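## Task

Close the lid of tip box TB4 and push its front edge fully down so that it clicks shut. It only counts if the lid stays latched with no help from the robot at the end. Then release it and pull the hands away.

## Robot and tools

Robot: two arms, left_arm and right_arm, mounted on one upright column just behind the table's near edge. The robot faces roughly +x and may be rotated slightly about the column. left_arm is the robot's own left, on the +y side; camera image sides do not tell you which arm is which. Identical joint values on both arms give mirrored postures. Do not let the arms collide or push on each other.

Scene frame: shared by both arms. z = 0 is the table top, +z is up, +x points out over the table, and the origin lies 0.07 m behind the centre of the near table edge. Reported hand positions can be slightly wrong, worse when reaching far.

Gripper axes: fingers extend along the gripper's +z and close along its y. end_effector_position is the point between the finger pads when closed, under 1 cm short of the tips; while closing, the tips advance about 17 mm along +z. A closed hand's fingertips make a single flat surface, handy for pressing a lid edge.

Task notes: each tip box sits loose on a base plate and must finish lying flat on it. The lid must stay latched on its own; then open the hand and retreat. Occasionally something may briefly pull a held part or nudge a loose object. Knocking anything off the table ends the scene. Avoid drops, slips, slamming, hard impacts and very forceful pushes.

execute_actions(actions): actions is a list of actions run in sequence; an empty list only returns the current state and images. Each action is a table of 1 to 15 rows, one row per control step of 1/30 s; if shorter than 15 rows, the last row repeats to fill 15 steps, so each action lasts 0.5 s. A row is 14 numbers in [-1, 1]: dx, dy, dz, rx, ry, rz, opening for left_arm, then the same seven for right_arm, always all 14. dx to rz are an offset, not a pose: a target relative to that gripper's measured pose at the start of the action, expressed in the gripper's own axes. Every row is relative to that same start pose, not cumulative. For the first action of a call, the start is the last pose a result reported. Scale: 1.0 equals 0.6 m of translation or 180 degrees of rotation; rx, ry, rz form one rotation vector. opening is absolute: +1 fully open (0.145 m), -1 closed; a full close needs at least about 0.5 s.

Motion limits: each step, the commanded pose is clipped to lie within 70 mm and 16 degrees of the measured pose; damped inverse kinematics then drives the joints, favouring position over orientation when both cannot be met. Large offsets may take several actions; after an action an arm only continues to its last clipped pose, so send the remainder next. Elbows cannot fully straighten. Because offsets are taken from the measured pose, repeating a small offset against something rigid does not build force, but against something yielding it keeps going deeper.

move(target, speed, blocking): target is one row of 14 numbers laid out as above, offsets in each gripper's axes from the pose in the most recent result that shows one. Each gripper follows a straight path toward its target; all paths finish together, lasting 0.5 to 10 s, and are cut off at 10 s. speed is each arm's top path speed in m/s, 0.002 to 0.5 (default 0.25); rotation is capped at twice that in rad/s. Grippers rotate the shorter way. Paths ignore obstacles and the other arm; grippers lag, drift and can briefly far exceed speed, especially with a nearly straight arm. Faster contact hits harder; a target set further beyond contact presses harder. The opening is applied at the move's start. blocking=false returns after 0.5 s while motion continues; check with wait(0); execute_actions and new moves are refused until a result shows the move ended, so call wait or stop first.

A move result adds a "move:" line with the ending (done, off_target, moving, held, fault) and any limits, plus each gripper's distance from its target. If the ending names one arm only, the other finished at rest. held means a check blocked that arm's final step; limits=paced means the sent pose was clipped; limits=held means some steps were blocked on the way, after which the arm may move much faster than speed.

wait(seconds): 0 to 10; arms keep their last command; a running move continues and the wait returns early if it ends.

stop(): brakes a running move; faster motion needs more braking room; fingers keep moving.

zoom_image(camera, region): camera is cam_left_wrist or cam_right_wrist; region [x0, y0, x1, y1] in pixels of that camera's latest image, origin at top-left, at most 504 by 504.

finished_scene(scene): pass the current scene number; ends it after the robot has held its last command, irreversibly, and reports success plus the next task. Replying without any tool call ends all remaining scenes.

Results: a state line "left_arm: … | right_arm: …" with end_effector_position (m) and end_effector_quat_wxyz in the scene frame; "Hand target" lines showing where each gripper is now being driven; grip_measured, the measured finger opening on the command scale. Calls that ran actions also list positions at some steps, with HELD plus an arm label where that arm's row was partly held back. "pose unreachable" names an arm whose command the clearance check altered or blocked. FAULT lines mark an arm stop. Images: cam_left_wrist then cam_right_wrist, 504x504 each.

Gripping: to hold something, command an opening well below grip_measured; lower means a firmer squeeze, about 10 N per pad maximum for objects up to about 11 cm wide. Fast closing can squeeze harder, sometimes enough to spring the fingers open.

Holding position: for an arm that should stay put, send the offset back to its wanted pose in the first call of a reply and zeros afterwards, with the desired opening each time. An arm blocked by an object keeps pushing until given a new command. The robot holds its last command while you are composing a reply.

Heat: holding loads warms motors. MOTOR HOT appears from 85 °C; at 100 °C the arm halts, overheated joints go limp, and an OVER-TEMPERATURE FAULT is reported. Any arm stop is costly.

Joint ranges (rad), base to gripper: shoulder pitch -1.396 to 2.000 (left), -1.300 to 2.000 (right); shoulder roll -0.175 to 2.000; upper arm roll -1.571 to 1.571; elbow 0.000 to 2.443; forearm roll -1.571 to 1.571; wrist pitch -0.785 to 0.785; wrist yaw -1.571 to 1.571.

Each tool is called by a JSON object that holds its "name" and its "arguments".

## Session

{"name": "execute_actions", "arguments": {"actions": []}}

Scene clock: 0.00 s.
left_arm: end_effector_position=(+0.1577, +0.4805, +0.2697) grip_measured=+1.00 end_effector_quat_wxyz=(-0.109, +0.884, -0.309, +0.333) | right_arm: end_effector_position=(+0.2053, -0.2378, +0.1021) grip_measured=+1.00 end_effector_quat_wxyz=(-0.095, +0.909, -0.010, +0.405)
Joint positions: left_arm=[ 0.849  1.763 -1.364  1.301  0.811 -0.165  0.663  0.145] | right_arm=[-0.719  0.259  0.378  1.739  0.459  0.321  0.301  0.145]
Joint velocities: left_arm=[ 0.011 -0.011 -0.012 -0.007  0.007 -0.037  0.022 -0.   ] | right_arm=[-0.011 -0.011 -0.012 -0.002 -0.022  0.037 -0.066  0.   ]
Motor temperatures (°C, as the motors report them): left_arm=[24 25 24 25 25 26 23] | right_arm=[24 24 23 27 23 26 25]
Hand target (left_arm): +0.158, +0.480, +0.270; -0.109, +0.884, -0.309, +0.333
Hand target (right_arm): +0.205, -0.238, +0.102; -0.095, +0.909, -0.010, +0.405

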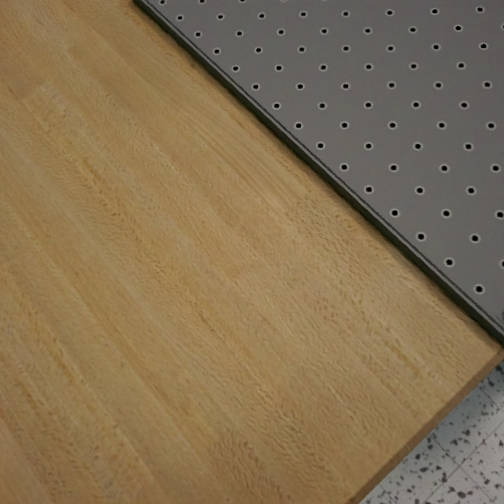

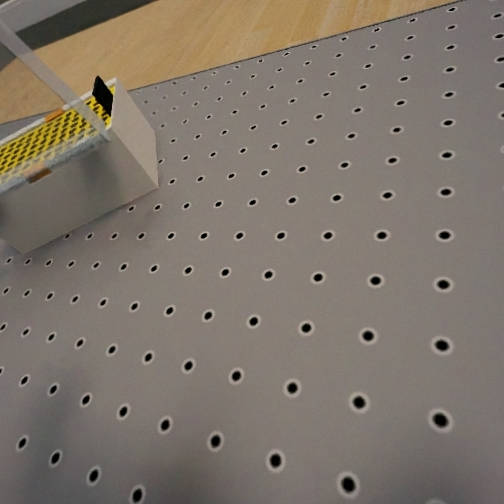

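{"name": "move", "arguments": {"target": [0,0.2,0.1,0,0.1,0,1,0.25,-0.2,-0.17,0.1,0,0,1], "speed": 0.3}}

Scene clock: 6.70 s.
left_arm: end_effector_position=(+0.1393, +0.3853, +0.1777) grip_measured=+1.00 end_effector_quat_wxyz=(-0.058, +0.822, -0.323, +0.465) | right_arm: end_effector_position=(+0.2266, -0.1516, +0.3016) grip_measured=+1.00 end_effector_quat_wxyz=(-0.276, +0.874, +0.067, +0.394)
Joint positions: left_arm=[ 0.434  1.598 -1.577  1.431  0.781 -0.714  0.007  0.145] | right_arm=[-0.878  0.751  0.703  2.437  1.512  0.772 -0.107  0.145]
Joint velocities: left_arm=[ 0.011 -0.011 -0.007 -0.007 -0.022 -0.066  0.007  0.   ] | right_arm=[-0.055 -0.033 -0.007 -0.012  0.007 -0.007 -0.066 -0.   ]
Motor temperatures (°C, as the motors report them): left_arm=[24 25 24 25 25 26 23] | right_arm=[24 24 23 27 23 26 25]
Hand target (left_arm): +0.139, +0.386, +0.178; -0.060, +0.822, -0.322, +0.466
Hand target (right_arm): +0.227, -0.153, +0.301; -0.273, +0.875, +0.066, +0.394
Off the commanded pose (left_arm): 0.002 m, 0 deg.
Off the commanded pose (right_arm): 0.003 m, 5 deg.
joint sent to its limit (right arm) — the command would take joint 4 (elbow) past its upper limit and joint 6 (wrist pitch) past its upper limit, so those joints were sent only as far as their limits.
move: off_target (right_arm)

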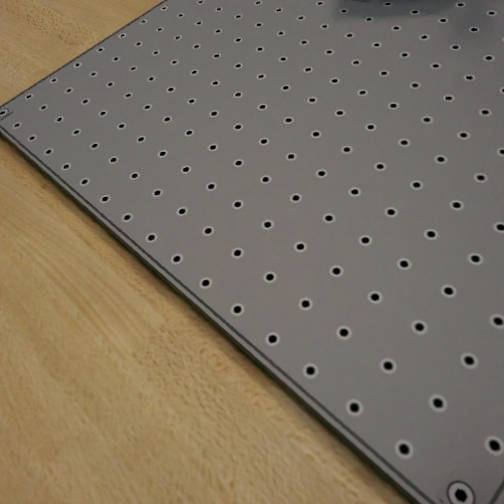

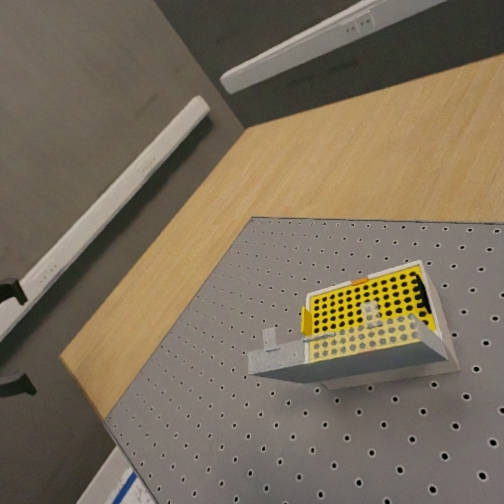

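{"name": "move", "arguments": {"target": [0,0,0,0,0,0,-1,-0.1,0,0.1,0,-0.1,0,-1]}}

Scene clock: 28.37 s.
left_arm: end_effector_position=(+0.1393, +0.3853, +0.1777) grip_measured=-1.00 end_effector_quat_wxyz=(-0.059, +0.822, -0.323, +0.465) | right_arm: end_effector_position=(+0.2249, -0.1145, +0.2261) grip_measured=-1.00 end_effector_quat_wxyz=(-0.263, +0.923, +0.108, +0.259)
Joint positions: left_arm=[ 0.434  1.598 -1.577  1.431  0.781 -0.714  0.007  0.   ] | right_arm=[-0.51   0.943  0.083  2.264  1.564  0.772 -0.368  0.   ]
Joint velocities: left_arm=[ 0.055 -0.099 -0.002  0.002 -0.022 -0.037  0.037  0.   ] | right_arm=[-0.055 -0.033 -0.012 -0.007 -0.081 -0.037 -0.007  0.   ]
Motor temperatures (°C, as the motors report them): left_arm=[24 26 24 25 25 26 24] | right_arm=[24 24 23 27 23 26 25]
Hand target (left_arm): +0.139, +0.385, +0.178; -0.059, +0.822, -0.323, +0.465
Hand target (right_arm): +0.225, -0.115, +0.225; -0.260, +0.924, +0.108, +0.257
Off the commanded pose (left_arm): 0.000 m, 0 deg.
Off the commanded pose (right_arm): 0.001 m, 1 deg.
joint sent to its limit (right arm) — the command would take joint 5 (forearm roll) past its upper limit and joint 6 (wrist pitch) past its upper limit, so those joints were sent only as far as their limits.
move: done

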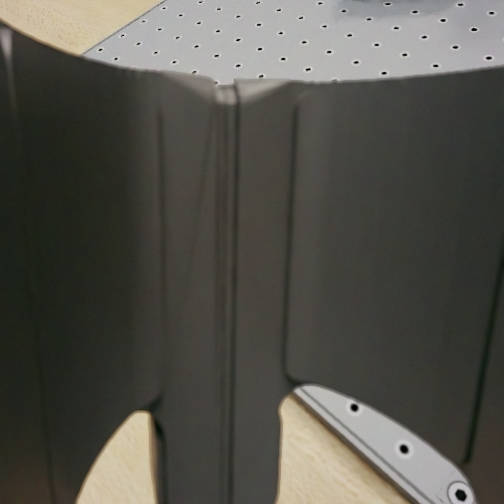

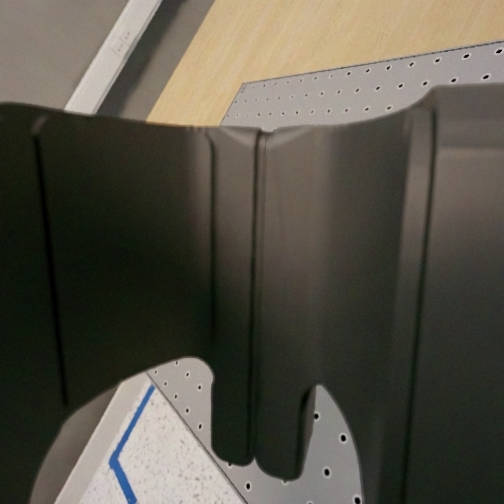

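{"name": "move", "arguments": {"target": [0.44,0.12,0.04,0,-0.14,0,1,0,0.2,-0.12,0,0,0,1]}}

Scene clock: 42.90 s.
left_arm: end_effector_position=(+0.2220, +0.1677, +0.3275) grip_measured=+1.00 end_effector_quat_wxyz=(-0.012, +0.870, -0.300, +0.391) | right_arm: end_effector_position=(+0.2343, -0.2525, +0.2259) grip_measured=+1.00 end_effector_quat_wxyz=(-0.265, +0.923, +0.111, +0.257)
Joint positions: left_arm=[ 1.462  1.358 -1.577  2.428  1.574  0.77  -0.492  0.145] | right_arm=[-1.104  1.087  0.756  1.828  1.254  0.693  0.534  0.145]
Joint velocities: left_arm=[ 0.033 -0.011 -0.002 -0.012  0.022 -0.022 -0.125 -0.   ] | right_arm=[-0.011 -0.011 -0.007  0.027 -0.007  0.022  0.037  0.   ]
Motor temperatures (°C, as the motors report them): left_arm=[24 26 24 25 25 26 24] | right_arm=[24 25 23 27 23 26 25]
Hand target (left_arm): +0.222, +0.168, +0.327; -0.014, +0.871, -0.299, +0.390
Hand target (right_arm): +0.235, -0.252, +0.227; -0.266, +0.922, +0.113, +0.258
Off the commanded pose (left_arm): 0.004 m, 19 deg; orientation clipped at the last step of the last action.
Off the commanded pose (right_arm): 0.002 m, 0 deg.
joint sent to its limit (left arm) — the command would take joint 3 (upper arm roll) past its lower limit, joint 4 (elbow) past its upper limit, joint 5 (forearm roll) past its upper limit and joint 6 (wrist pitch) past its upper limit, so those joints were sent only as far as their limits.
move: off_target (left_arm); limits=paced

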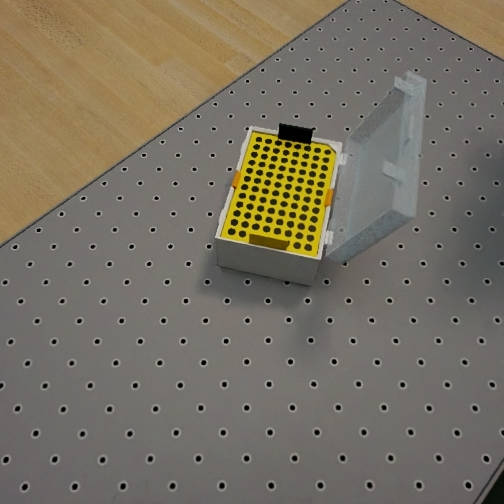

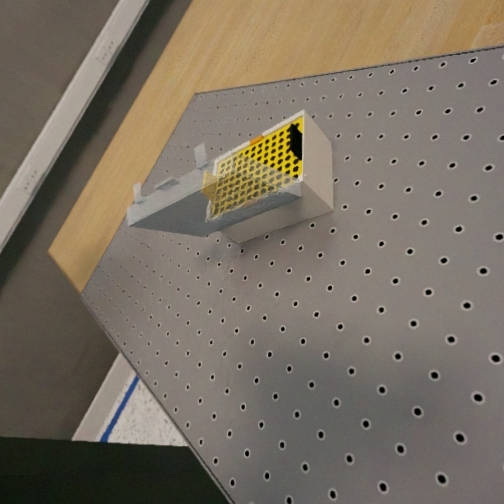

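{"name": "move", "arguments": {"target": [0,0,0.15,0,0,0,1,0,0,0.12,0,0,0,1]}}

{"name": "move", "arguments": {"target": [0,0.08,0,0,0,0,1,0,-0.08,0,0,0,0,1]}}

Scene clock: 61.00 s.
left_arm: end_effector_position=(+0.2837, +0.1487, +0.2647) grip_measured=+1.00 end_effector_quat_wxyz=(-0.018, +0.869, -0.301, +0.391) | right_arm: end_effector_position=(+0.2641, -0.2155, +0.1752) grip_measured=+1.00 end_effector_quat_wxyz=(-0.264, +0.923, +0.111, +0.258)
Joint positions: left_arm=[ 1.205  1.001 -1.576  2.079  1.362  0.655 -0.525  0.145] | right_arm=[-0.562  1.15   0.092  1.712  1.3    0.571  0.327  0.145]
Joint velocities: left_arm=[ 0.077  0.033 -0.012 -0.007 -0.022 -0.066  0.022  0.   ] | right_arm=[ 0.077  0.033 -0.007 -0.017  0.007 -0.022 -0.037  0.   ]
Motor temperatures (°C, as the motors report them): left_arm=[24 26 24 25 25 26 24] | right_arm=[24 25 23 27 23 26 25]
Hand target (left_arm): +0.283, +0.148, +0.263; -0.015, +0.870, -0.302, +0.390
Hand target (right_arm): +0.264, -0.216, +0.174; -0.261, +0.924, +0.110, +0.258
Off the commanded pose (left_arm): 0.001 m, 1 deg.
Off the commanded pose (right_arm): 0.003 m, 0 deg.
move: done

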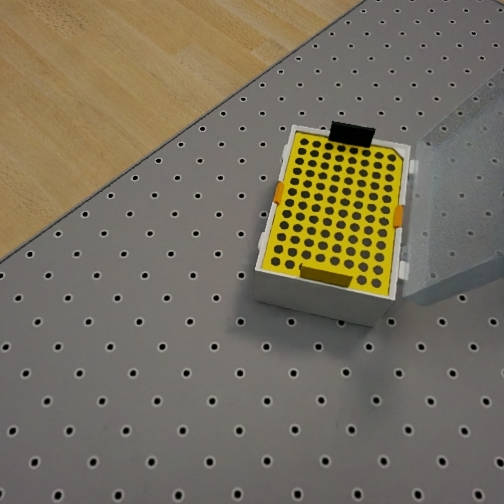

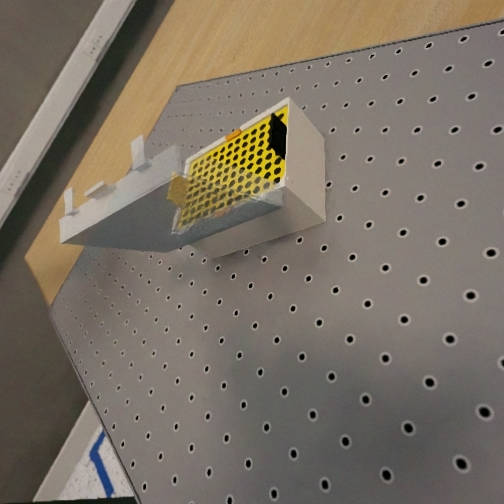

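Scene clock: 61.73 s.
left_arm: end_effector_position=(+0.2583, +0.1093, +0.2515) grip_measured=+1.00 end_effector_quat_wxyz=(-0.017, +0.870, -0.303, +0.390) | right_arm: end_effector_position=(+0.2484, -0.1739, +0.1962) grip_measured=+1.00 end_effector_quat_wxyz=(-0.267, +0.922, +0.111, +0.259)
Joint positions: left_arm=[ 1.087  0.876 -1.575  2.18   1.429  0.655 -0.813  0.145] | right_arm=[-0.624  1.093  0.164  1.956  1.394  0.644  0.091  0.145]
Joint velocities: left_arm=[ 0.011  0.077  0.007 -0.012 -0.007  0.022 -0.022 -0.   ] | right_arm=[ 0.055  0.033  0.002  0.012 -0.037 -0.037  0.007  0.   ]
Motor temperatures (°C, as the motors report them): left_arm=[24 26 24 25 25 26 24] | right_arm=[24 25 24 27 23 26 25]
Hand target (left_arm): +0.258, +0.110, +0.251; -0.019, +0.870, -0.301, +0.389
Hand target (right_arm): +0.248, -0.175, +0.196; -0.265, +0.923, +0.110, +0.258
Off the commanded pose (left_arm): 0.001 m, 0 deg.
Off the commanded pose (right_arm): 0.002 m, 0 deg.
move: done

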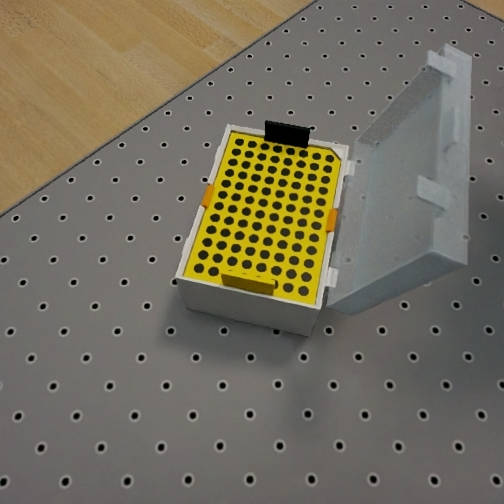

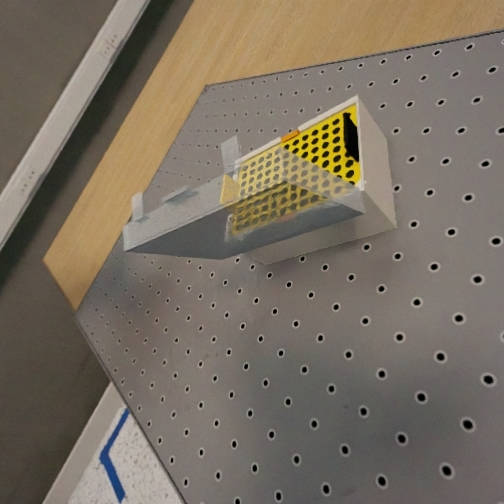

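{"name": "move", "arguments": {"target": [0,-0.05,0,0,0,0,1,-0.113,-0.103,0.082,0,0,0,-1], "speed": 0.15}}

Scene clock: 91.30 s.
left_arm: end_effector_position=(+0.2744, +0.1340, +0.2601) grip_measured=+1.00 end_effector_quat_wxyz=(-0.018, +0.869, -0.301, +0.392) | right_arm: end_effector_position=(+0.1883, -0.0984, +0.1503) grip_measured=-1.00 end_effector_quat_wxyz=(-0.271, +0.921, +0.113, +0.255)
Joint positions: left_arm=[ 1.164  0.961 -1.575  2.123  1.391  0.655 -0.635  0.145] | right_arm=[-0.586  0.801 -0.201  2.09   1.121  0.54  -0.146  0.   ]
Joint velocities: left_arm=[-0.011  0.011  0.007 -0.007 -0.037  0.037 -0.007  0.   ] | right_arm=[ 0.033  0.077  0.007  0.002 -0.051 -0.037 -0.037 -0.   ]
Motor temperatures (°C, as the motors report them): left_arm=[25 25 25 26 25 26 24] | right_arm=[24 25 24 27 23 26 25]
Hand target (left_arm): +0.274, +0.134, +0.260; -0.016, +0.869, -0.302, +0.391
Hand target (right_arm): +0.190, -0.099, +0.151; -0.268, +0.921, +0.112, +0.258
Off the commanded pose (left_arm): 0.001 m, 0 deg.
Off the commanded pose (right_arm): 0.003 m, 1 deg.
move: done

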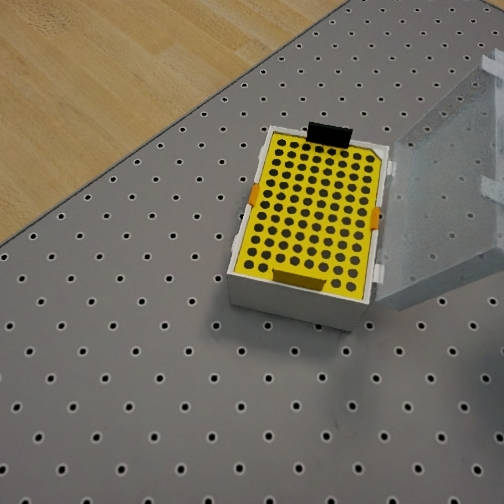

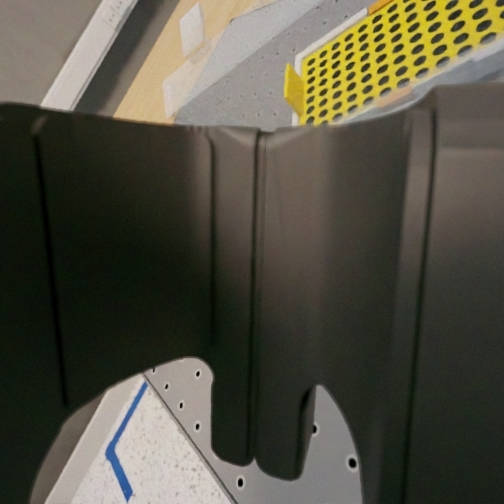

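{"name": "move", "arguments": {"target": [0,0.06,0,0,0,0,1,0.077,0.027,0.062,0,0,0,-1], "speed": 0.08}}

Scene clock: 95.30 s.
left_arm: end_effector_position=(+0.2556, +0.1043, +0.2506) grip_measured=+1.00 end_effector_quat_wxyz=(-0.018, +0.869, -0.303, +0.391) | right_arm: end_effector_position=(+0.2512, -0.0904, +0.1424) grip_measured=-1.00 end_effector_quat_wxyz=(-0.267, +0.921, +0.111, +0.261)
Joint positions: left_arm=[ 1.072  0.856 -1.575  2.189  1.435  0.655 -0.85   0.145] | right_arm=[-0.224  0.728 -0.311  1.874  1.168  0.67  -0.148  0.   ]
Joint velocities: left_arm=[ 0.033  0.011 -0.002  0.002  0.007  0.007  0.037  0.   ] | right_arm=[-0.077 -0.055 -0.002 -0.002 -0.022  0.051 -0.037  0.   ]
Motor temperatures (°C, as the motors report them): left_arm=[25 25 25 26 25 26 24] | right_arm=[24 25 24 27 23 26 25]
Hand target (left_arm): +0.255, +0.105, +0.250; -0.019, +0.870, -0.302, +0.390
Hand target (right_arm): +0.249, -0.090, +0.140; -0.268, +0.922, +0.111, +0.255
Off the commanded pose (left_arm): 0.001 m, 0 deg.
Off the commanded pose (right_arm): 0.004 m, 1 deg.
move: off_target (right_arm)

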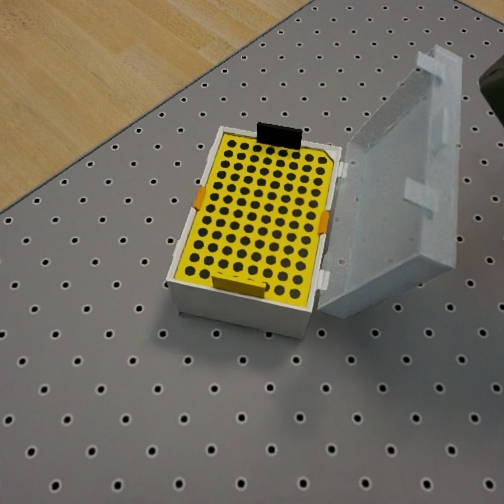

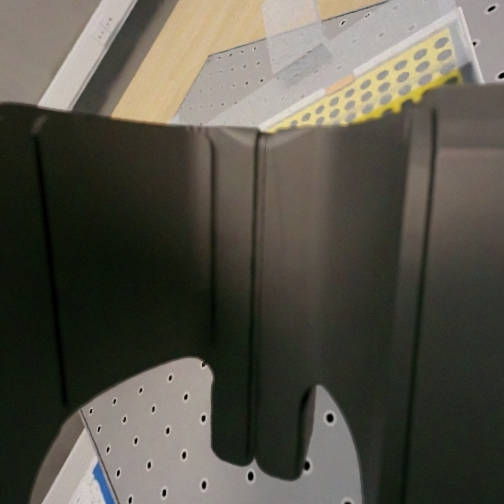

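{"name": "move", "arguments": {"target": [0,0,0,0,0,0,1,0.035,-0.043,0.052,0,0,0,-1], "speed": 0.05}}

Scene clock: 99.10 s.
left_arm: end_effector_position=(+0.2556, +0.1043, +0.2506) grip_measured=+1.00 end_effector_quat_wxyz=(-0.018, +0.869, -0.303, +0.391) | right_arm: end_effector_position=(+0.2744, -0.0495, +0.1451) grip_measured=-1.00 end_effector_quat_wxyz=(-0.272, +0.919, +0.109, +0.265)
Joint positions: left_arm=[ 1.072  0.856 -1.575  2.189  1.435  0.655 -0.85   0.145] | right_arm=[-0.043  0.564 -0.405  1.802  1.155  0.746 -0.265  0.   ]
Joint velocities: left_arm=[ 0.033  0.077  0.002  0.007 -0.051 -0.007 -0.007 -0.   ] | right_arm=[ 0.033  0.099  0.012  0.007  0.037  0.066 -0.022 -0.   ]
Motor temperatures (°C, as the motors report them): left_arm=[25 25 25 26 25 26 24] | right_arm=[25 25 24 27 23 26 25]
Hand target (left_arm): +0.256, +0.104, +0.251; -0.018, +0.869, -0.303, +0.391
Hand target (right_arm): +0.273, -0.051, +0.142; -0.267, +0.921, +0.109, +0.261
Off the commanded pose (left_arm): 0.000 m, 0 deg.
Off the commanded pose (right_arm): 0.003 m, 1 deg.
move: done

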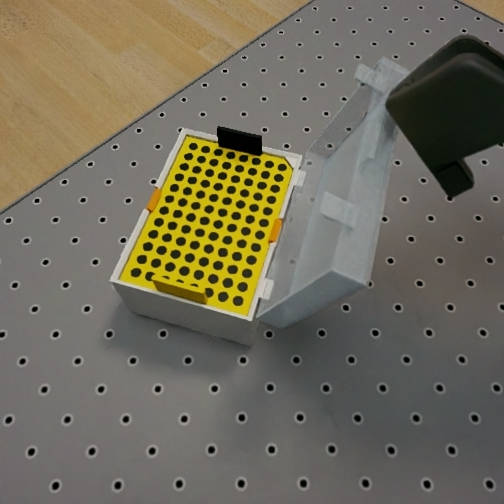

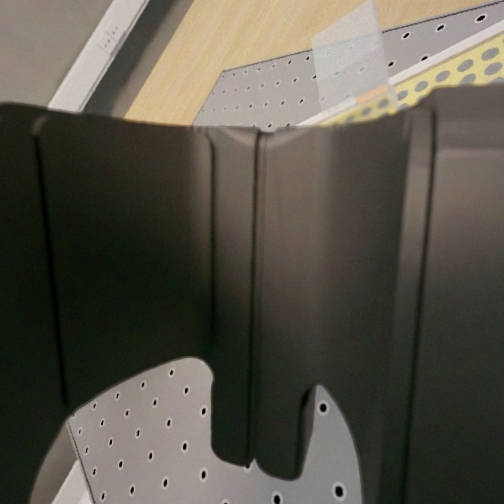

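{"name": "move", "arguments": {"target": [-0.162,-0.057,0.152,-0.148,0.024,0.033,1,0,0,0,0,0,0,-1], "speed": 0.15}}

Scene clock: 110.73 s.
left_arm: end_effector_position=(+0.2898, +0.1672, +0.1336) grip_measured=+1.00 end_effector_quat_wxyz=(+0.168, +0.816, -0.431, +0.346) | right_arm: end_effector_position=(+0.2744, -0.0495, +0.1451) grip_measured=-1.00 end_effector_quat_wxyz=(-0.272, +0.919, +0.109, +0.265)
Joint positions: left_arm=[ 0.912  0.83  -1.575  1.304  0.833  0.104  0.446  0.145] | right_arm=[-0.043  0.564 -0.405  1.802  1.155  0.746 -0.265  0.   ]
Joint velocities: left_arm=[ 0.011 -0.099 -0.002  0.007  0.051 -0.037 -0.081  0.   ] | right_arm=[-0.055 -0.055  0.002 -0.007  0.051 -0.022  0.007 -0.   ]
Motor temperatures (°C, as the motors report them): left_arm=[25 25 25 26 25 26 24] | right_arm=[25 25 23 27 23 26 25]
Hand target (left_arm): +0.287, +0.165, +0.132; +0.173, +0.815, -0.434, +0.343
Hand target (right_arm): +0.274, -0.050, +0.145; -0.272, +0.919, +0.109, +0.265
Off the commanded pose (left_arm): 0.004 m, 1 deg.
Off the commanded pose (right_arm): 0.000 m, 0 deg.
joint sent to its limit (left arm) — the command would take joint 3 (upper arm roll) past its lower limit, so that joint was sent only as far as its limit.
move: off_target (left_arm)

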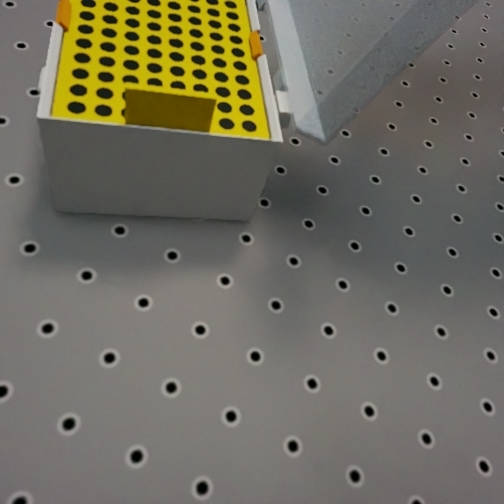

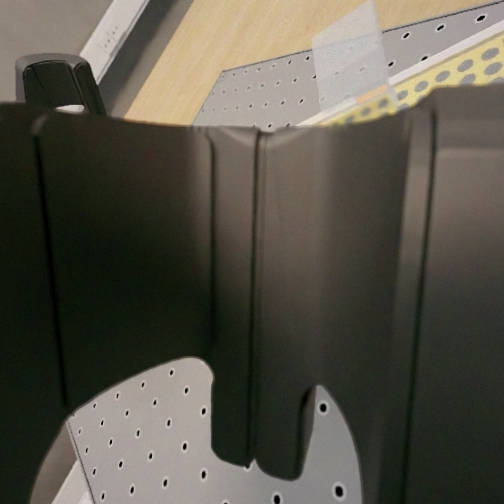

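{"name": "move", "arguments": {"target": [-0.05,-0.022,0.1,0,0,0,1,0,0,0,0,0,0,-1], "speed": 0.1}}

Scene clock: 118.63 s.
left_arm: end_effector_position=(+0.3151, +0.1575, +0.0719) grip_measured=+1.00 end_effector_quat_wxyz=(+0.165, +0.816, -0.431, +0.348) | right_arm: end_effector_position=(+0.2744, -0.0495, +0.1451) grip_measured=-1.00 end_effector_quat_wxyz=(-0.272, +0.919, +0.109, +0.265)
Joint positions: left_arm=[ 0.823  0.525 -1.575  0.81   0.798 -0.088  0.519  0.145] | right_arm=[-0.043  0.564 -0.405  1.802  1.155  0.746 -0.265  0.   ]
Joint velocities: left_arm=[ 0.033 -0.077 -0.002  0.002  0.007 -0.022  0.007 -0.   ] | right_arm=[ 0.033 -0.055 -0.012 -0.002 -0.022 -0.081 -0.022 -0.   ]
Motor temperatures (°C, as the motors report them): left_arm=[25 25 25 26 25 26 24] | right_arm=[25 25 23 27 23 26 25]
Hand target (left_arm): +0.313, +0.158, +0.071; +0.167, +0.815, -0.433, +0.346
Hand target (right_arm): +0.274, -0.050, +0.145; -0.272, +0.919, +0.109, +0.265
Off the commanded pose (left_arm): 0.002 m, 0 deg.
Off the commanded pose (right_arm): 0.000 m, 0 deg.
move: done

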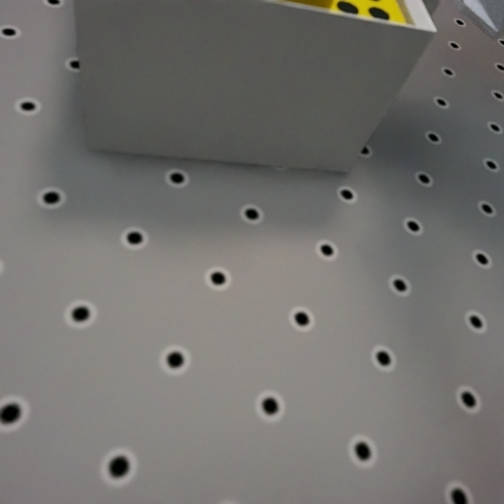

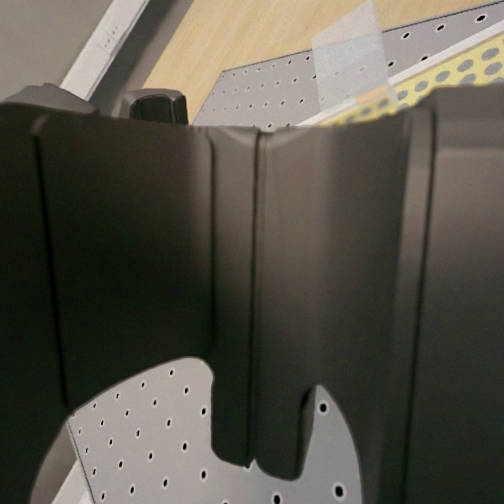

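{"name": "move", "arguments": {"target": [0.012,0,0.058,0,0,0,0.6,0,0,0,0,0,0,-1], "speed": 0.06}}

Scene clock: 122.97 s.
left_arm: end_effector_position=(+0.3349, +0.1336, +0.0545) grip_measured=+0.60 end_effector_quat_wxyz=(+0.161, +0.816, -0.431, +0.351) | right_arm: end_effector_position=(+0.2744, -0.0495, +0.1451) grip_measured=-1.00 end_effector_quat_wxyz=(-0.272, +0.919, +0.109, +0.265)
Joint positions: left_arm=[ 0.814  0.317 -1.575  0.535  0.798 -0.143  0.553  0.119] | right_arm=[-0.043  0.564 -0.405  1.802  1.155  0.746 -0.265  0.   ]
Joint velocities: left_arm=[ 0.011  0.011 -0.002 -0.012  0.066  0.066 -0.022 -0.   ] | right_arm=[-0.011 -0.011 -0.002 -0.007 -0.066 -0.095 -0.007  0.   ]
Motor temperatures (°C, as the motors report them): left_arm=[25 25 25 26 25 26 24] | right_arm=[25 25 23 28 23 26 25]
Hand target (left_arm): +0.333, +0.133, +0.053; +0.164, +0.816, -0.432, +0.349
Hand target (right_arm): +0.274, -0.050, +0.145; -0.272, +0.919, +0.109, +0.265
Off the commanded pose (left_arm): 0.003 m, 1 deg.
Off the commanded pose (right_arm): 0.000 m, 0 deg.
move: done

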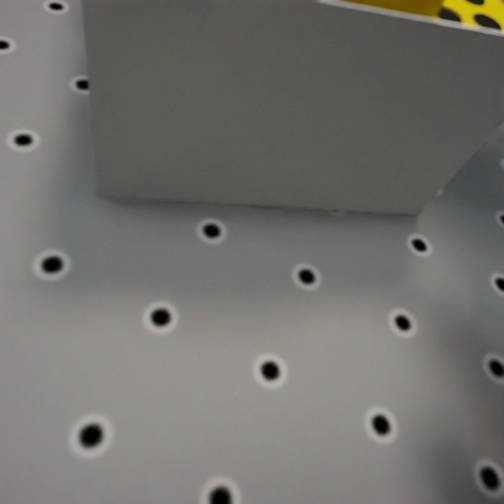

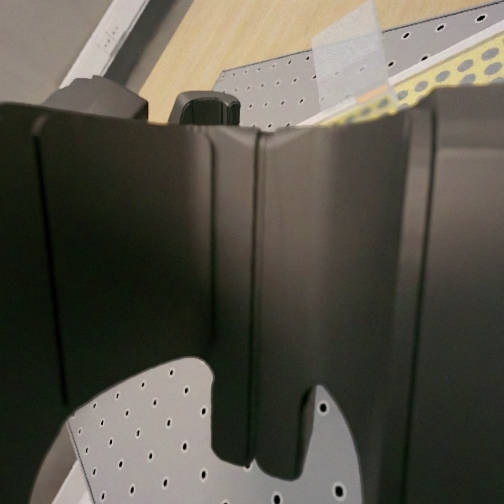

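{"name": "move", "arguments": {"target": [0,0.027,0,0,0,0,0.8,0,0,0,0,0,0,-1], "speed": 0.06}}

{"name": "move", "arguments": {"target": [0.035,0,0.07,0,0,0,0.8,0,0,0,0,0,0,-1], "speed": 0.05}}

{"name": "move", "arguments": {"target": [0,0,0,0,0,0,0.2,0,0,0,0,0,0,-1]}}

Scene clock: 129.17 s.
left_arm: end_effector_position=(+0.3227, +0.1230, +0.0557) grip_measured=+0.80 end_effector_quat_wxyz=(+0.164, +0.814, -0.431, +0.353) | right_arm: end_effector_position=(+0.2744, -0.0495, +0.1451) grip_measured=-1.00 end_effector_quat_wxyz=(-0.272, +0.919, +0.109, +0.265)
Joint positions: left_arm=[ 0.793  0.378 -1.575  0.691  0.786 -0.098  0.474  0.132] | right_arm=[-0.043  0.564 -0.405  1.802  1.155  0.746 -0.265  0.   ]
Joint velocities: left_arm=[-0.099 -0.011  0.002 -0.007 -0.037 -0.007 -0.037  0.   ] | right_arm=[ 0.033 -0.055  0.002 -0.007  0.081  0.007  0.022 -0.   ]
Motor temperatures (°C, as the motors report them): left_arm=[25 25 25 26 25 26 24] | right_arm=[25 25 23 28 23 26 25]
Hand target (left_arm): +0.321, +0.124, +0.054; +0.161, +0.816, -0.431, +0.351
Hand target (right_arm): +0.274, -0.050, +0.145; -0.272, +0.919, +0.109, +0.265
Off the commanded pose (left_arm): 0.002 m, 0 deg.
Off the commanded pose (right_arm): 0.000 m, 0 deg.
move: done

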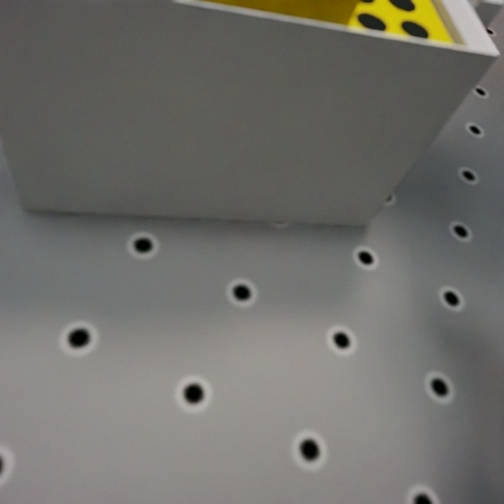

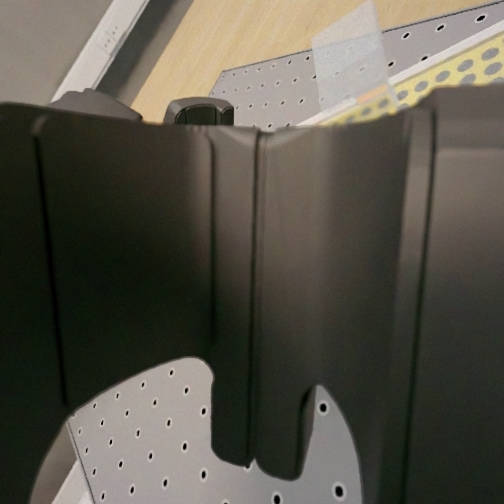

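Scene clock: 130.43 s.
left_arm: end_effector_position=(+0.3480, +0.0867, +0.0410) grip_measured=+0.80 end_effector_quat_wxyz=(+0.161, +0.814, -0.432, +0.353) | right_arm: end_effector_position=(+0.2744, -0.0495, +0.1451) grip_measured=-1.00 end_effector_quat_wxyz=(-0.272, +0.919, +0.109, +0.265)
Joint positions: left_arm=[ 0.798  0.042 -1.573  0.206  0.797 -0.196  0.581  0.132] | right_arm=[-0.043  0.564 -0.405  1.802  1.155  0.746 -0.265  0.   ]
Joint velocities: left_arm=[-0.011 -0.011 -0.012 -0.017  0.007  0.007 -0.022 -0.   ] | right_arm=[ 0.099  0.033 -0.022  0.012  0.007  0.007 -0.051 -0.   ]
Motor temperatures (°C, as the motors report them): left_arm=[26 25 25 26 25 26 24] | right_arm=[25 25 23 28 23 26 25]
Hand target (left_arm): +0.349, +0.087, +0.042; +0.163, +0.813, -0.432, +0.354
Hand target (right_arm): +0.274, -0.050, +0.145; -0.272, +0.919, +0.109, +0.265
Off the commanded pose (left_arm): 0.001 m, 0 deg.
Off the commanded pose (right_arm): 0.000 m, 0 deg.
move: done

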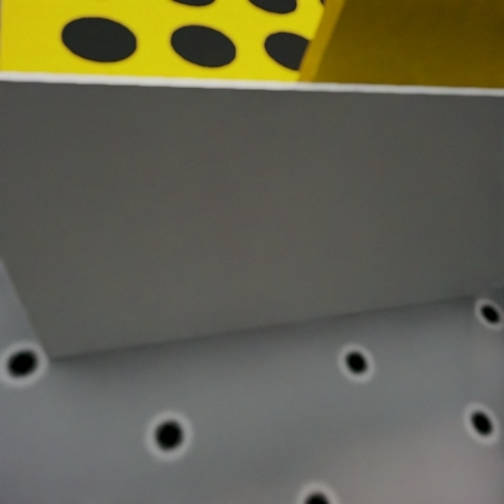

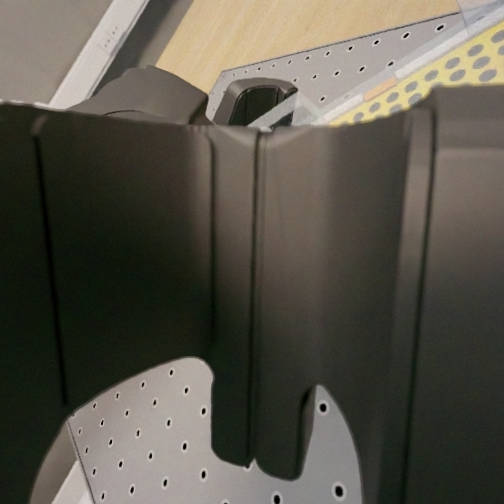

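Scene clock: 130.93 s.
left_arm: end_effector_position=(+0.3479, +0.0867, +0.0410) grip_measured=+0.20 end_effector_quat_wxyz=(+0.161, +0.814, -0.432, +0.353) | right_arm: end_effector_position=(+0.2744, -0.0495, +0.1451) grip_measured=-1.00 end_effector_quat_wxyz=(-0.272, +0.919, +0.109, +0.265)
Joint positions: left_arm=[ 0.798  0.042 -1.573  0.206  0.797 -0.196  0.581  0.09 ] | right_arm=[-0.043  0.564 -0.405  1.802  1.155  0.746 -0.265  0.   ]
Joint velocities: left_arm=[-0.033  0.033 -0.007  0.002 -0.11   0.051  0.007 -0.   ] | right_arm=[ 0.033  0.011  0.002 -0.012  0.007 -0.007 -0.022 -0.   ]
Motor temperatures (°C, as the motors report them): left_arm=[26 25 25 26 25 26 24] | right_arm=[25 25 23 28 23 26 25]
Hand target (left_arm): +0.348, +0.087, +0.041; +0.161, +0.814, -0.432, +0.353
Hand target (right_arm): +0.274, -0.050, +0.145; -0.272, +0.919, +0.109, +0.265
Off the commanded pose (left_arm): 0.000 m, 0 deg.
Off the commanded pose (right_arm): 0.000 m, 0 deg.
move: done

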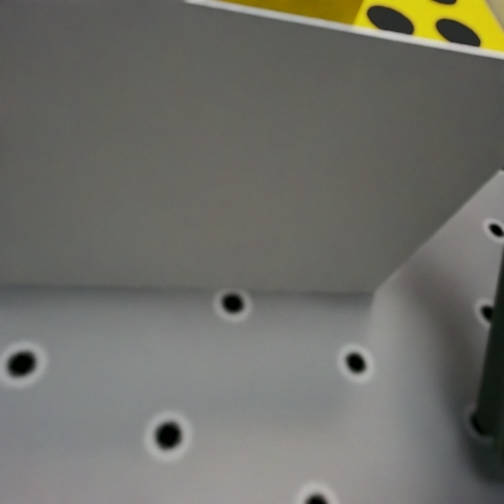

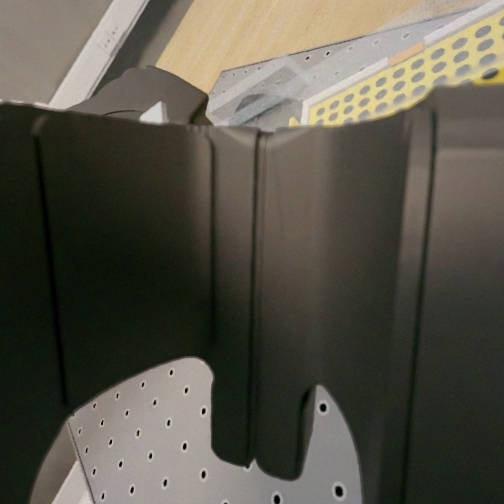

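{"name": "move", "arguments": {"target": [0,-0.04,-0.07,0,0,0,1,0,0,0,0,0,0,-1], "speed": 0.1}}

Scene clock: 135.27 s.
left_arm: end_effector_position=(+0.3508, +0.1239, +0.0714) grip_measured=+1.00 end_effector_quat_wxyz=(+0.161, +0.814, -0.432, +0.354) | right_arm: end_effector_position=(+0.2744, -0.0495, +0.1451) grip_measured=-1.00 end_effector_quat_wxyz=(-0.272, +0.919, +0.109, +0.265)
Joint positions: left_arm=[ 0.864  0.299 -1.573  0.554  0.808 -0.09   0.56   0.145] | right_arm=[-0.043  0.564 -0.405  1.802  1.155  0.746 -0.265  0.   ]
Joint velocities: left_arm=[-0.011 -0.055  0.002 -0.002 -0.007  0.022 -0.007  0.   ] | right_arm=[-0.033  0.011 -0.002  0.007  0.022 -0.037 -0.037  0.   ]
Motor temperatures (°C, as the motors report them): left_arm=[26 25 25 26 25 26 24] | right_arm=[25 25 23 28 23 26 25]
Hand target (left_arm): +0.350, +0.125, +0.070; +0.162, +0.815, -0.431, +0.352
Hand target (right_arm): +0.274, -0.050, +0.145; -0.272, +0.919, +0.109, +0.265
Off the commanded pose (left_arm): 0.002 m, 0 deg.
Off the commanded pose (right_arm): 0.000 m, 0 deg.
move: done

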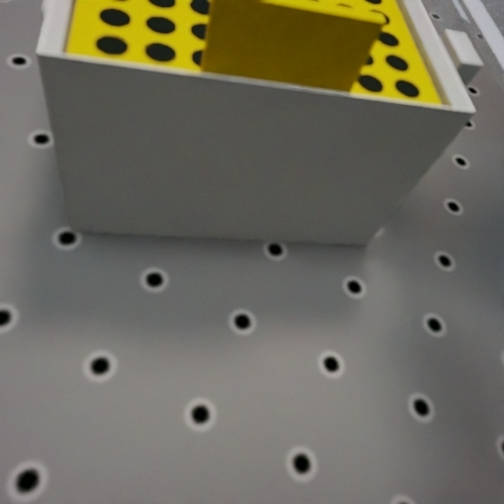

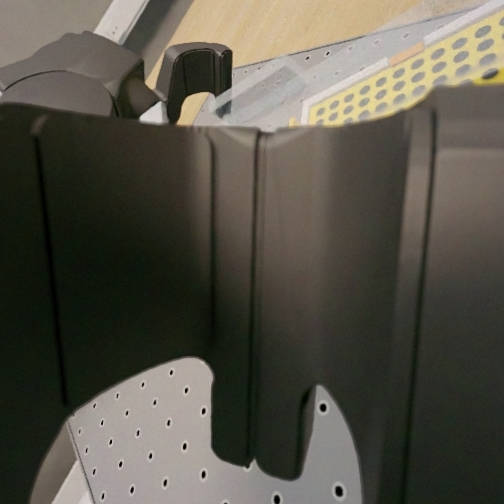

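{"name": "move", "arguments": {"target": [0.025,0.008,0.068,0,0,0,1,0,0,0,0,0,0,-1], "speed": 0.04}}

Scene clock: 152.03 s.
left_arm: end_effector_position=(+0.3706, +0.0875, +0.0575) grip_measured=+1.00 end_effector_quat_wxyz=(+0.146, +0.815, -0.429, +0.360) | right_arm: end_effector_position=(+0.2744, -0.0495, +0.1451) grip_measured=-1.00 end_effector_quat_wxyz=(-0.272, +0.919, +0.109, +0.265)
Joint positions: left_arm=[ 0.852 -0.062 -1.57   0.021  0.815 -0.217  0.645  0.145] | right_arm=[-0.043  0.564 -0.405  1.802  1.155  0.746 -0.265  0.   ]
Joint velocities: left_arm=[ 0.055 -0.033  0.012 -0.007 -0.007 -0.022  0.051 -0.   ] | right_arm=[ 0.055  0.011 -0.012 -0.007  0.037 -0.066 -0.037  0.   ]
Motor temperatures (°C, as the motors report them): left_arm=[26 25 25 26 25 26 24] | right_arm=[25 25 23 28 23 26 25]
Hand target (left_arm): +0.370, +0.089, +0.055; +0.143, +0.817, -0.428, +0.358
Hand target (right_arm): +0.274, -0.050, +0.145; -0.272, +0.919, +0.109, +0.265
Off the commanded pose (left_arm): 0.004 m, 2 deg.
Off the commanded pose (right_arm): 0.000 m, 0 deg.
elbow stopped short (left arm): the move would have taken joint 4 (elbow) straighter than the controller allows; a more bent joint 4 avoids this.
move: off_target (left_arm)

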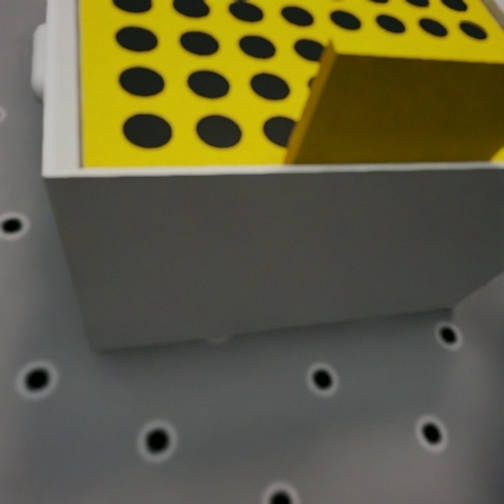

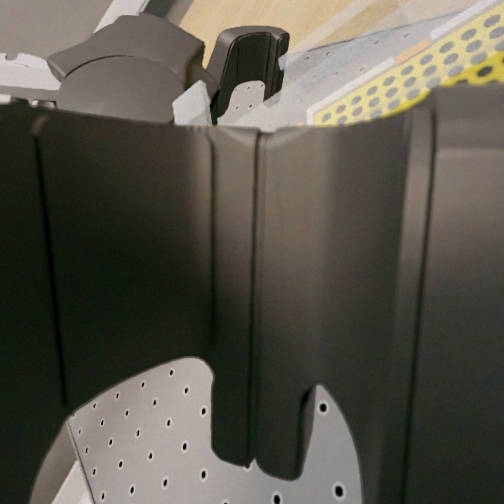

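{"name": "move", "arguments": {"target": [0.01,0.075,-0.01,0,0,0,1,0,0,0,0,0,0,-1], "speed": 0.04}}

Scene clock: 162.07 s.
left_arm: end_effector_position=(+0.3346, +0.0595, +0.0638) grip_measured=+1.00 end_effector_quat_wxyz=(+0.151, +0.815, -0.428, +0.361) | right_arm: end_effector_position=(+0.2744, -0.0495, +0.1451) grip_measured=-1.00 end_effector_quat_wxyz=(-0.272, +0.919, +0.109, +0.265)
Joint positions: left_arm=[ 0.799  0.246 -1.575  0.755  0.781  0.042  0.309  0.145] | right_arm=[-0.043  0.564 -0.405  1.802  1.155  0.746 -0.265  0.   ]
Joint velocities: left_arm=[-0.077 -0.077  0.007 -0.007  0.007  0.066  0.037  0.   ] | right_arm=[ 0.033 -0.011  0.002  0.002 -0.037 -0.037 -0.022  0.   ]
Motor temperatures (°C, as the motors report them): left_arm=[26 25 25 26 25 26 24] | right_arm=[25 25 23 28 23 26 25]
Hand target (left_arm): +0.333, +0.061, +0.062; +0.148, +0.816, -0.428, +0.359
Hand target (right_arm): +0.274, -0.050, +0.145; -0.272, +0.919, +0.109, +0.265
Off the commanded pose (left_arm): 0.002 m, 1 deg.
Off the commanded pose (right_arm): 0.000 m, 0 deg.
move: done

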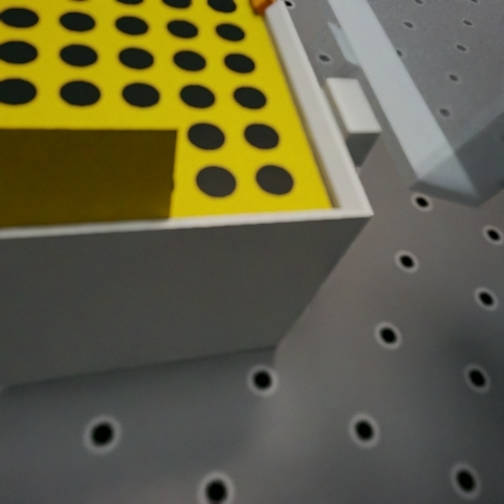

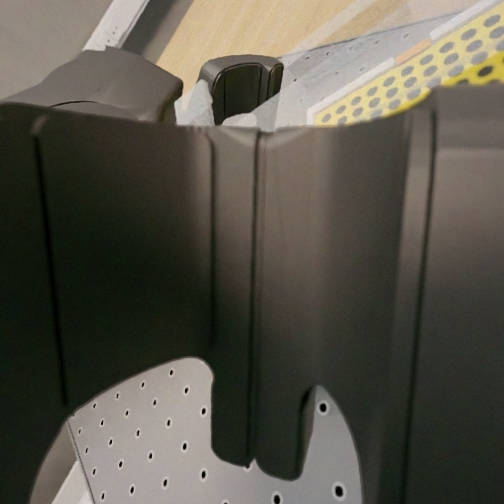

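{"name": "move", "arguments": {"target": [0,0,0,0,0,0,1,0.037,-0.014,0.035,0,0,0,-1], "speed": 0.04}}

{"name": "move", "arguments": {"target": [0,0,0,0,0,0,1,0.037,-0.014,0.035,0,0,0,-1], "speed": 0.04}}

Scene clock: 168.23 s.
left_arm: end_effector_position=(+0.3346, +0.0595, +0.0638) grip_measured=+1.00 end_effector_quat_wxyz=(+0.151, +0.815, -0.428, +0.361) | right_arm: end_effector_position=(+0.3009, -0.0296, +0.1488) grip_measured=-1.00 end_effector_quat_wxyz=(-0.275, +0.917, +0.108, +0.270)
Joint positions: left_arm=[ 0.799  0.246 -1.575  0.755  0.781  0.042  0.309  0.145] | right_arm=[ 0.101  0.486 -0.458  1.696  1.163  0.771 -0.295  0.   ]
Joint velocities: left_arm=[-0.055 -0.011  0.002  0.012 -0.037 -0.081 -0.022  0.   ] | right_arm=[ 0.055 -0.033  0.002 -0.002  0.007 -0.022 -0.022  0.   ]
Motor temperatures (°C, as the motors report them): left_arm=[26 25 25 26 25 26 24] | right_arm=[25 25 23 28 23 26 25]
Hand target (left_arm): +0.335, +0.059, +0.064; +0.151, +0.815, -0.428, +0.361
Hand target (right_arm): +0.299, -0.030, +0.146; -0.271, +0.919, +0.108, +0.265
Off the commanded pose (left_arm): 0.000 m, 0 deg.
Off the commanded pose (right_arm): 0.003 m, 1 deg.
joint sent to its limit (right arm) — the command would take joint 6 (wrist pitch) past its upper limit, so that joint was sent only as far as its limit.
move: done

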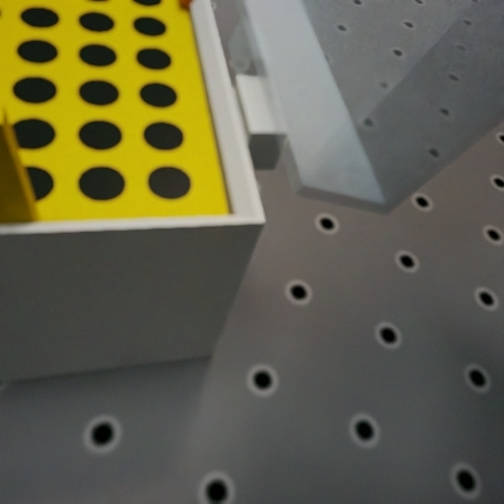

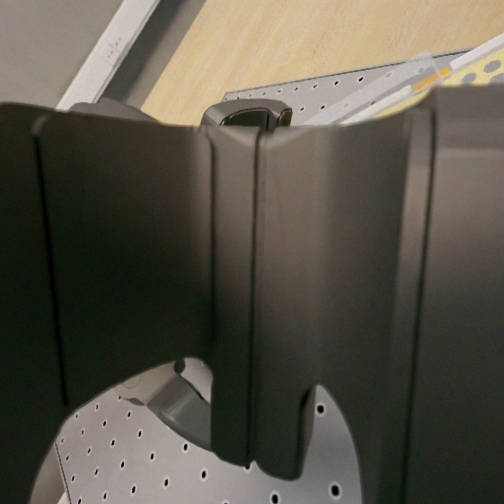

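Scene clock: 169.27 s.
left_arm: end_effector_position=(+0.3346, +0.0595, +0.0638) grip_measured=+1.00 end_effector_quat_wxyz=(+0.151, +0.815, -0.428, +0.361) | right_arm: end_effector_position=(+0.3284, -0.0093, +0.1549) grip_measured=-1.00 end_effector_quat_wxyz=(-0.280, +0.913, +0.107, +0.277)
Joint positions: left_arm=[ 0.799  0.246 -1.575  0.755  0.781  0.042  0.309  0.145] | right_arm=[ 0.245  0.419 -0.514  1.575  1.176  0.771 -0.309  0.   ]
Joint velocities: left_arm=[-0.033 -0.077  0.007 -0.017  0.022 -0.007  0.037 -0.   ] | right_arm=[-0.055 -0.055  0.002  0.012  0.037  0.022  0.007 -0.   ]
Motor temperatures (°C, as the motors report them): left_arm=[26 25 25 26 25 26 24] | right_arm=[25 25 23 28 23 26 25]
Hand target (left_arm): +0.335, +0.060, +0.064; +0.151, +0.815, -0.428, +0.361
Hand target (right_arm): +0.326, -0.010, +0.150; -0.274, +0.917, +0.107, +0.270
Off the commanded pose (left_arm): 0.000 m, 0 deg.
Off the commanded pose (right_arm): 0.006 m, 1 deg.
joint sent to its limit (right arm) — the command would take joint 6 (wrist pitch) past its upper limit, so that joint was sent only as far as its limit.
move: off_target (right_arm)

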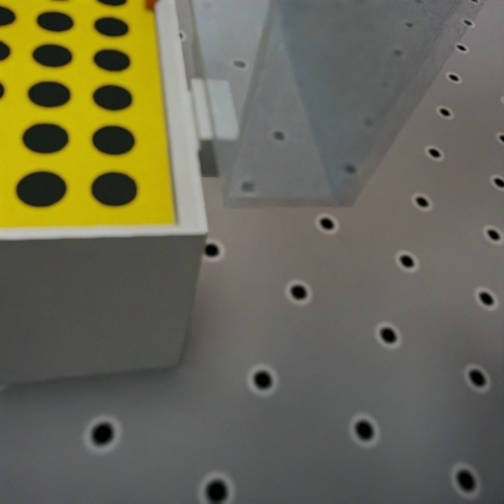

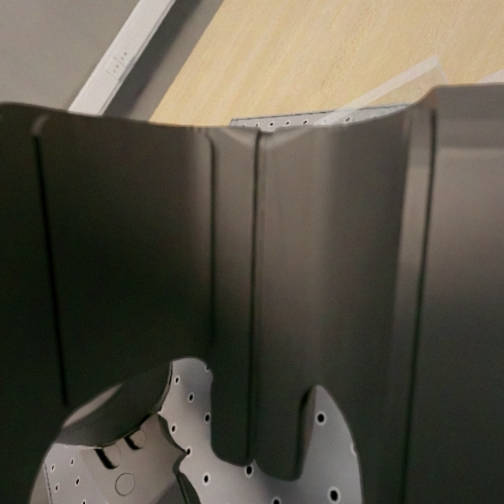

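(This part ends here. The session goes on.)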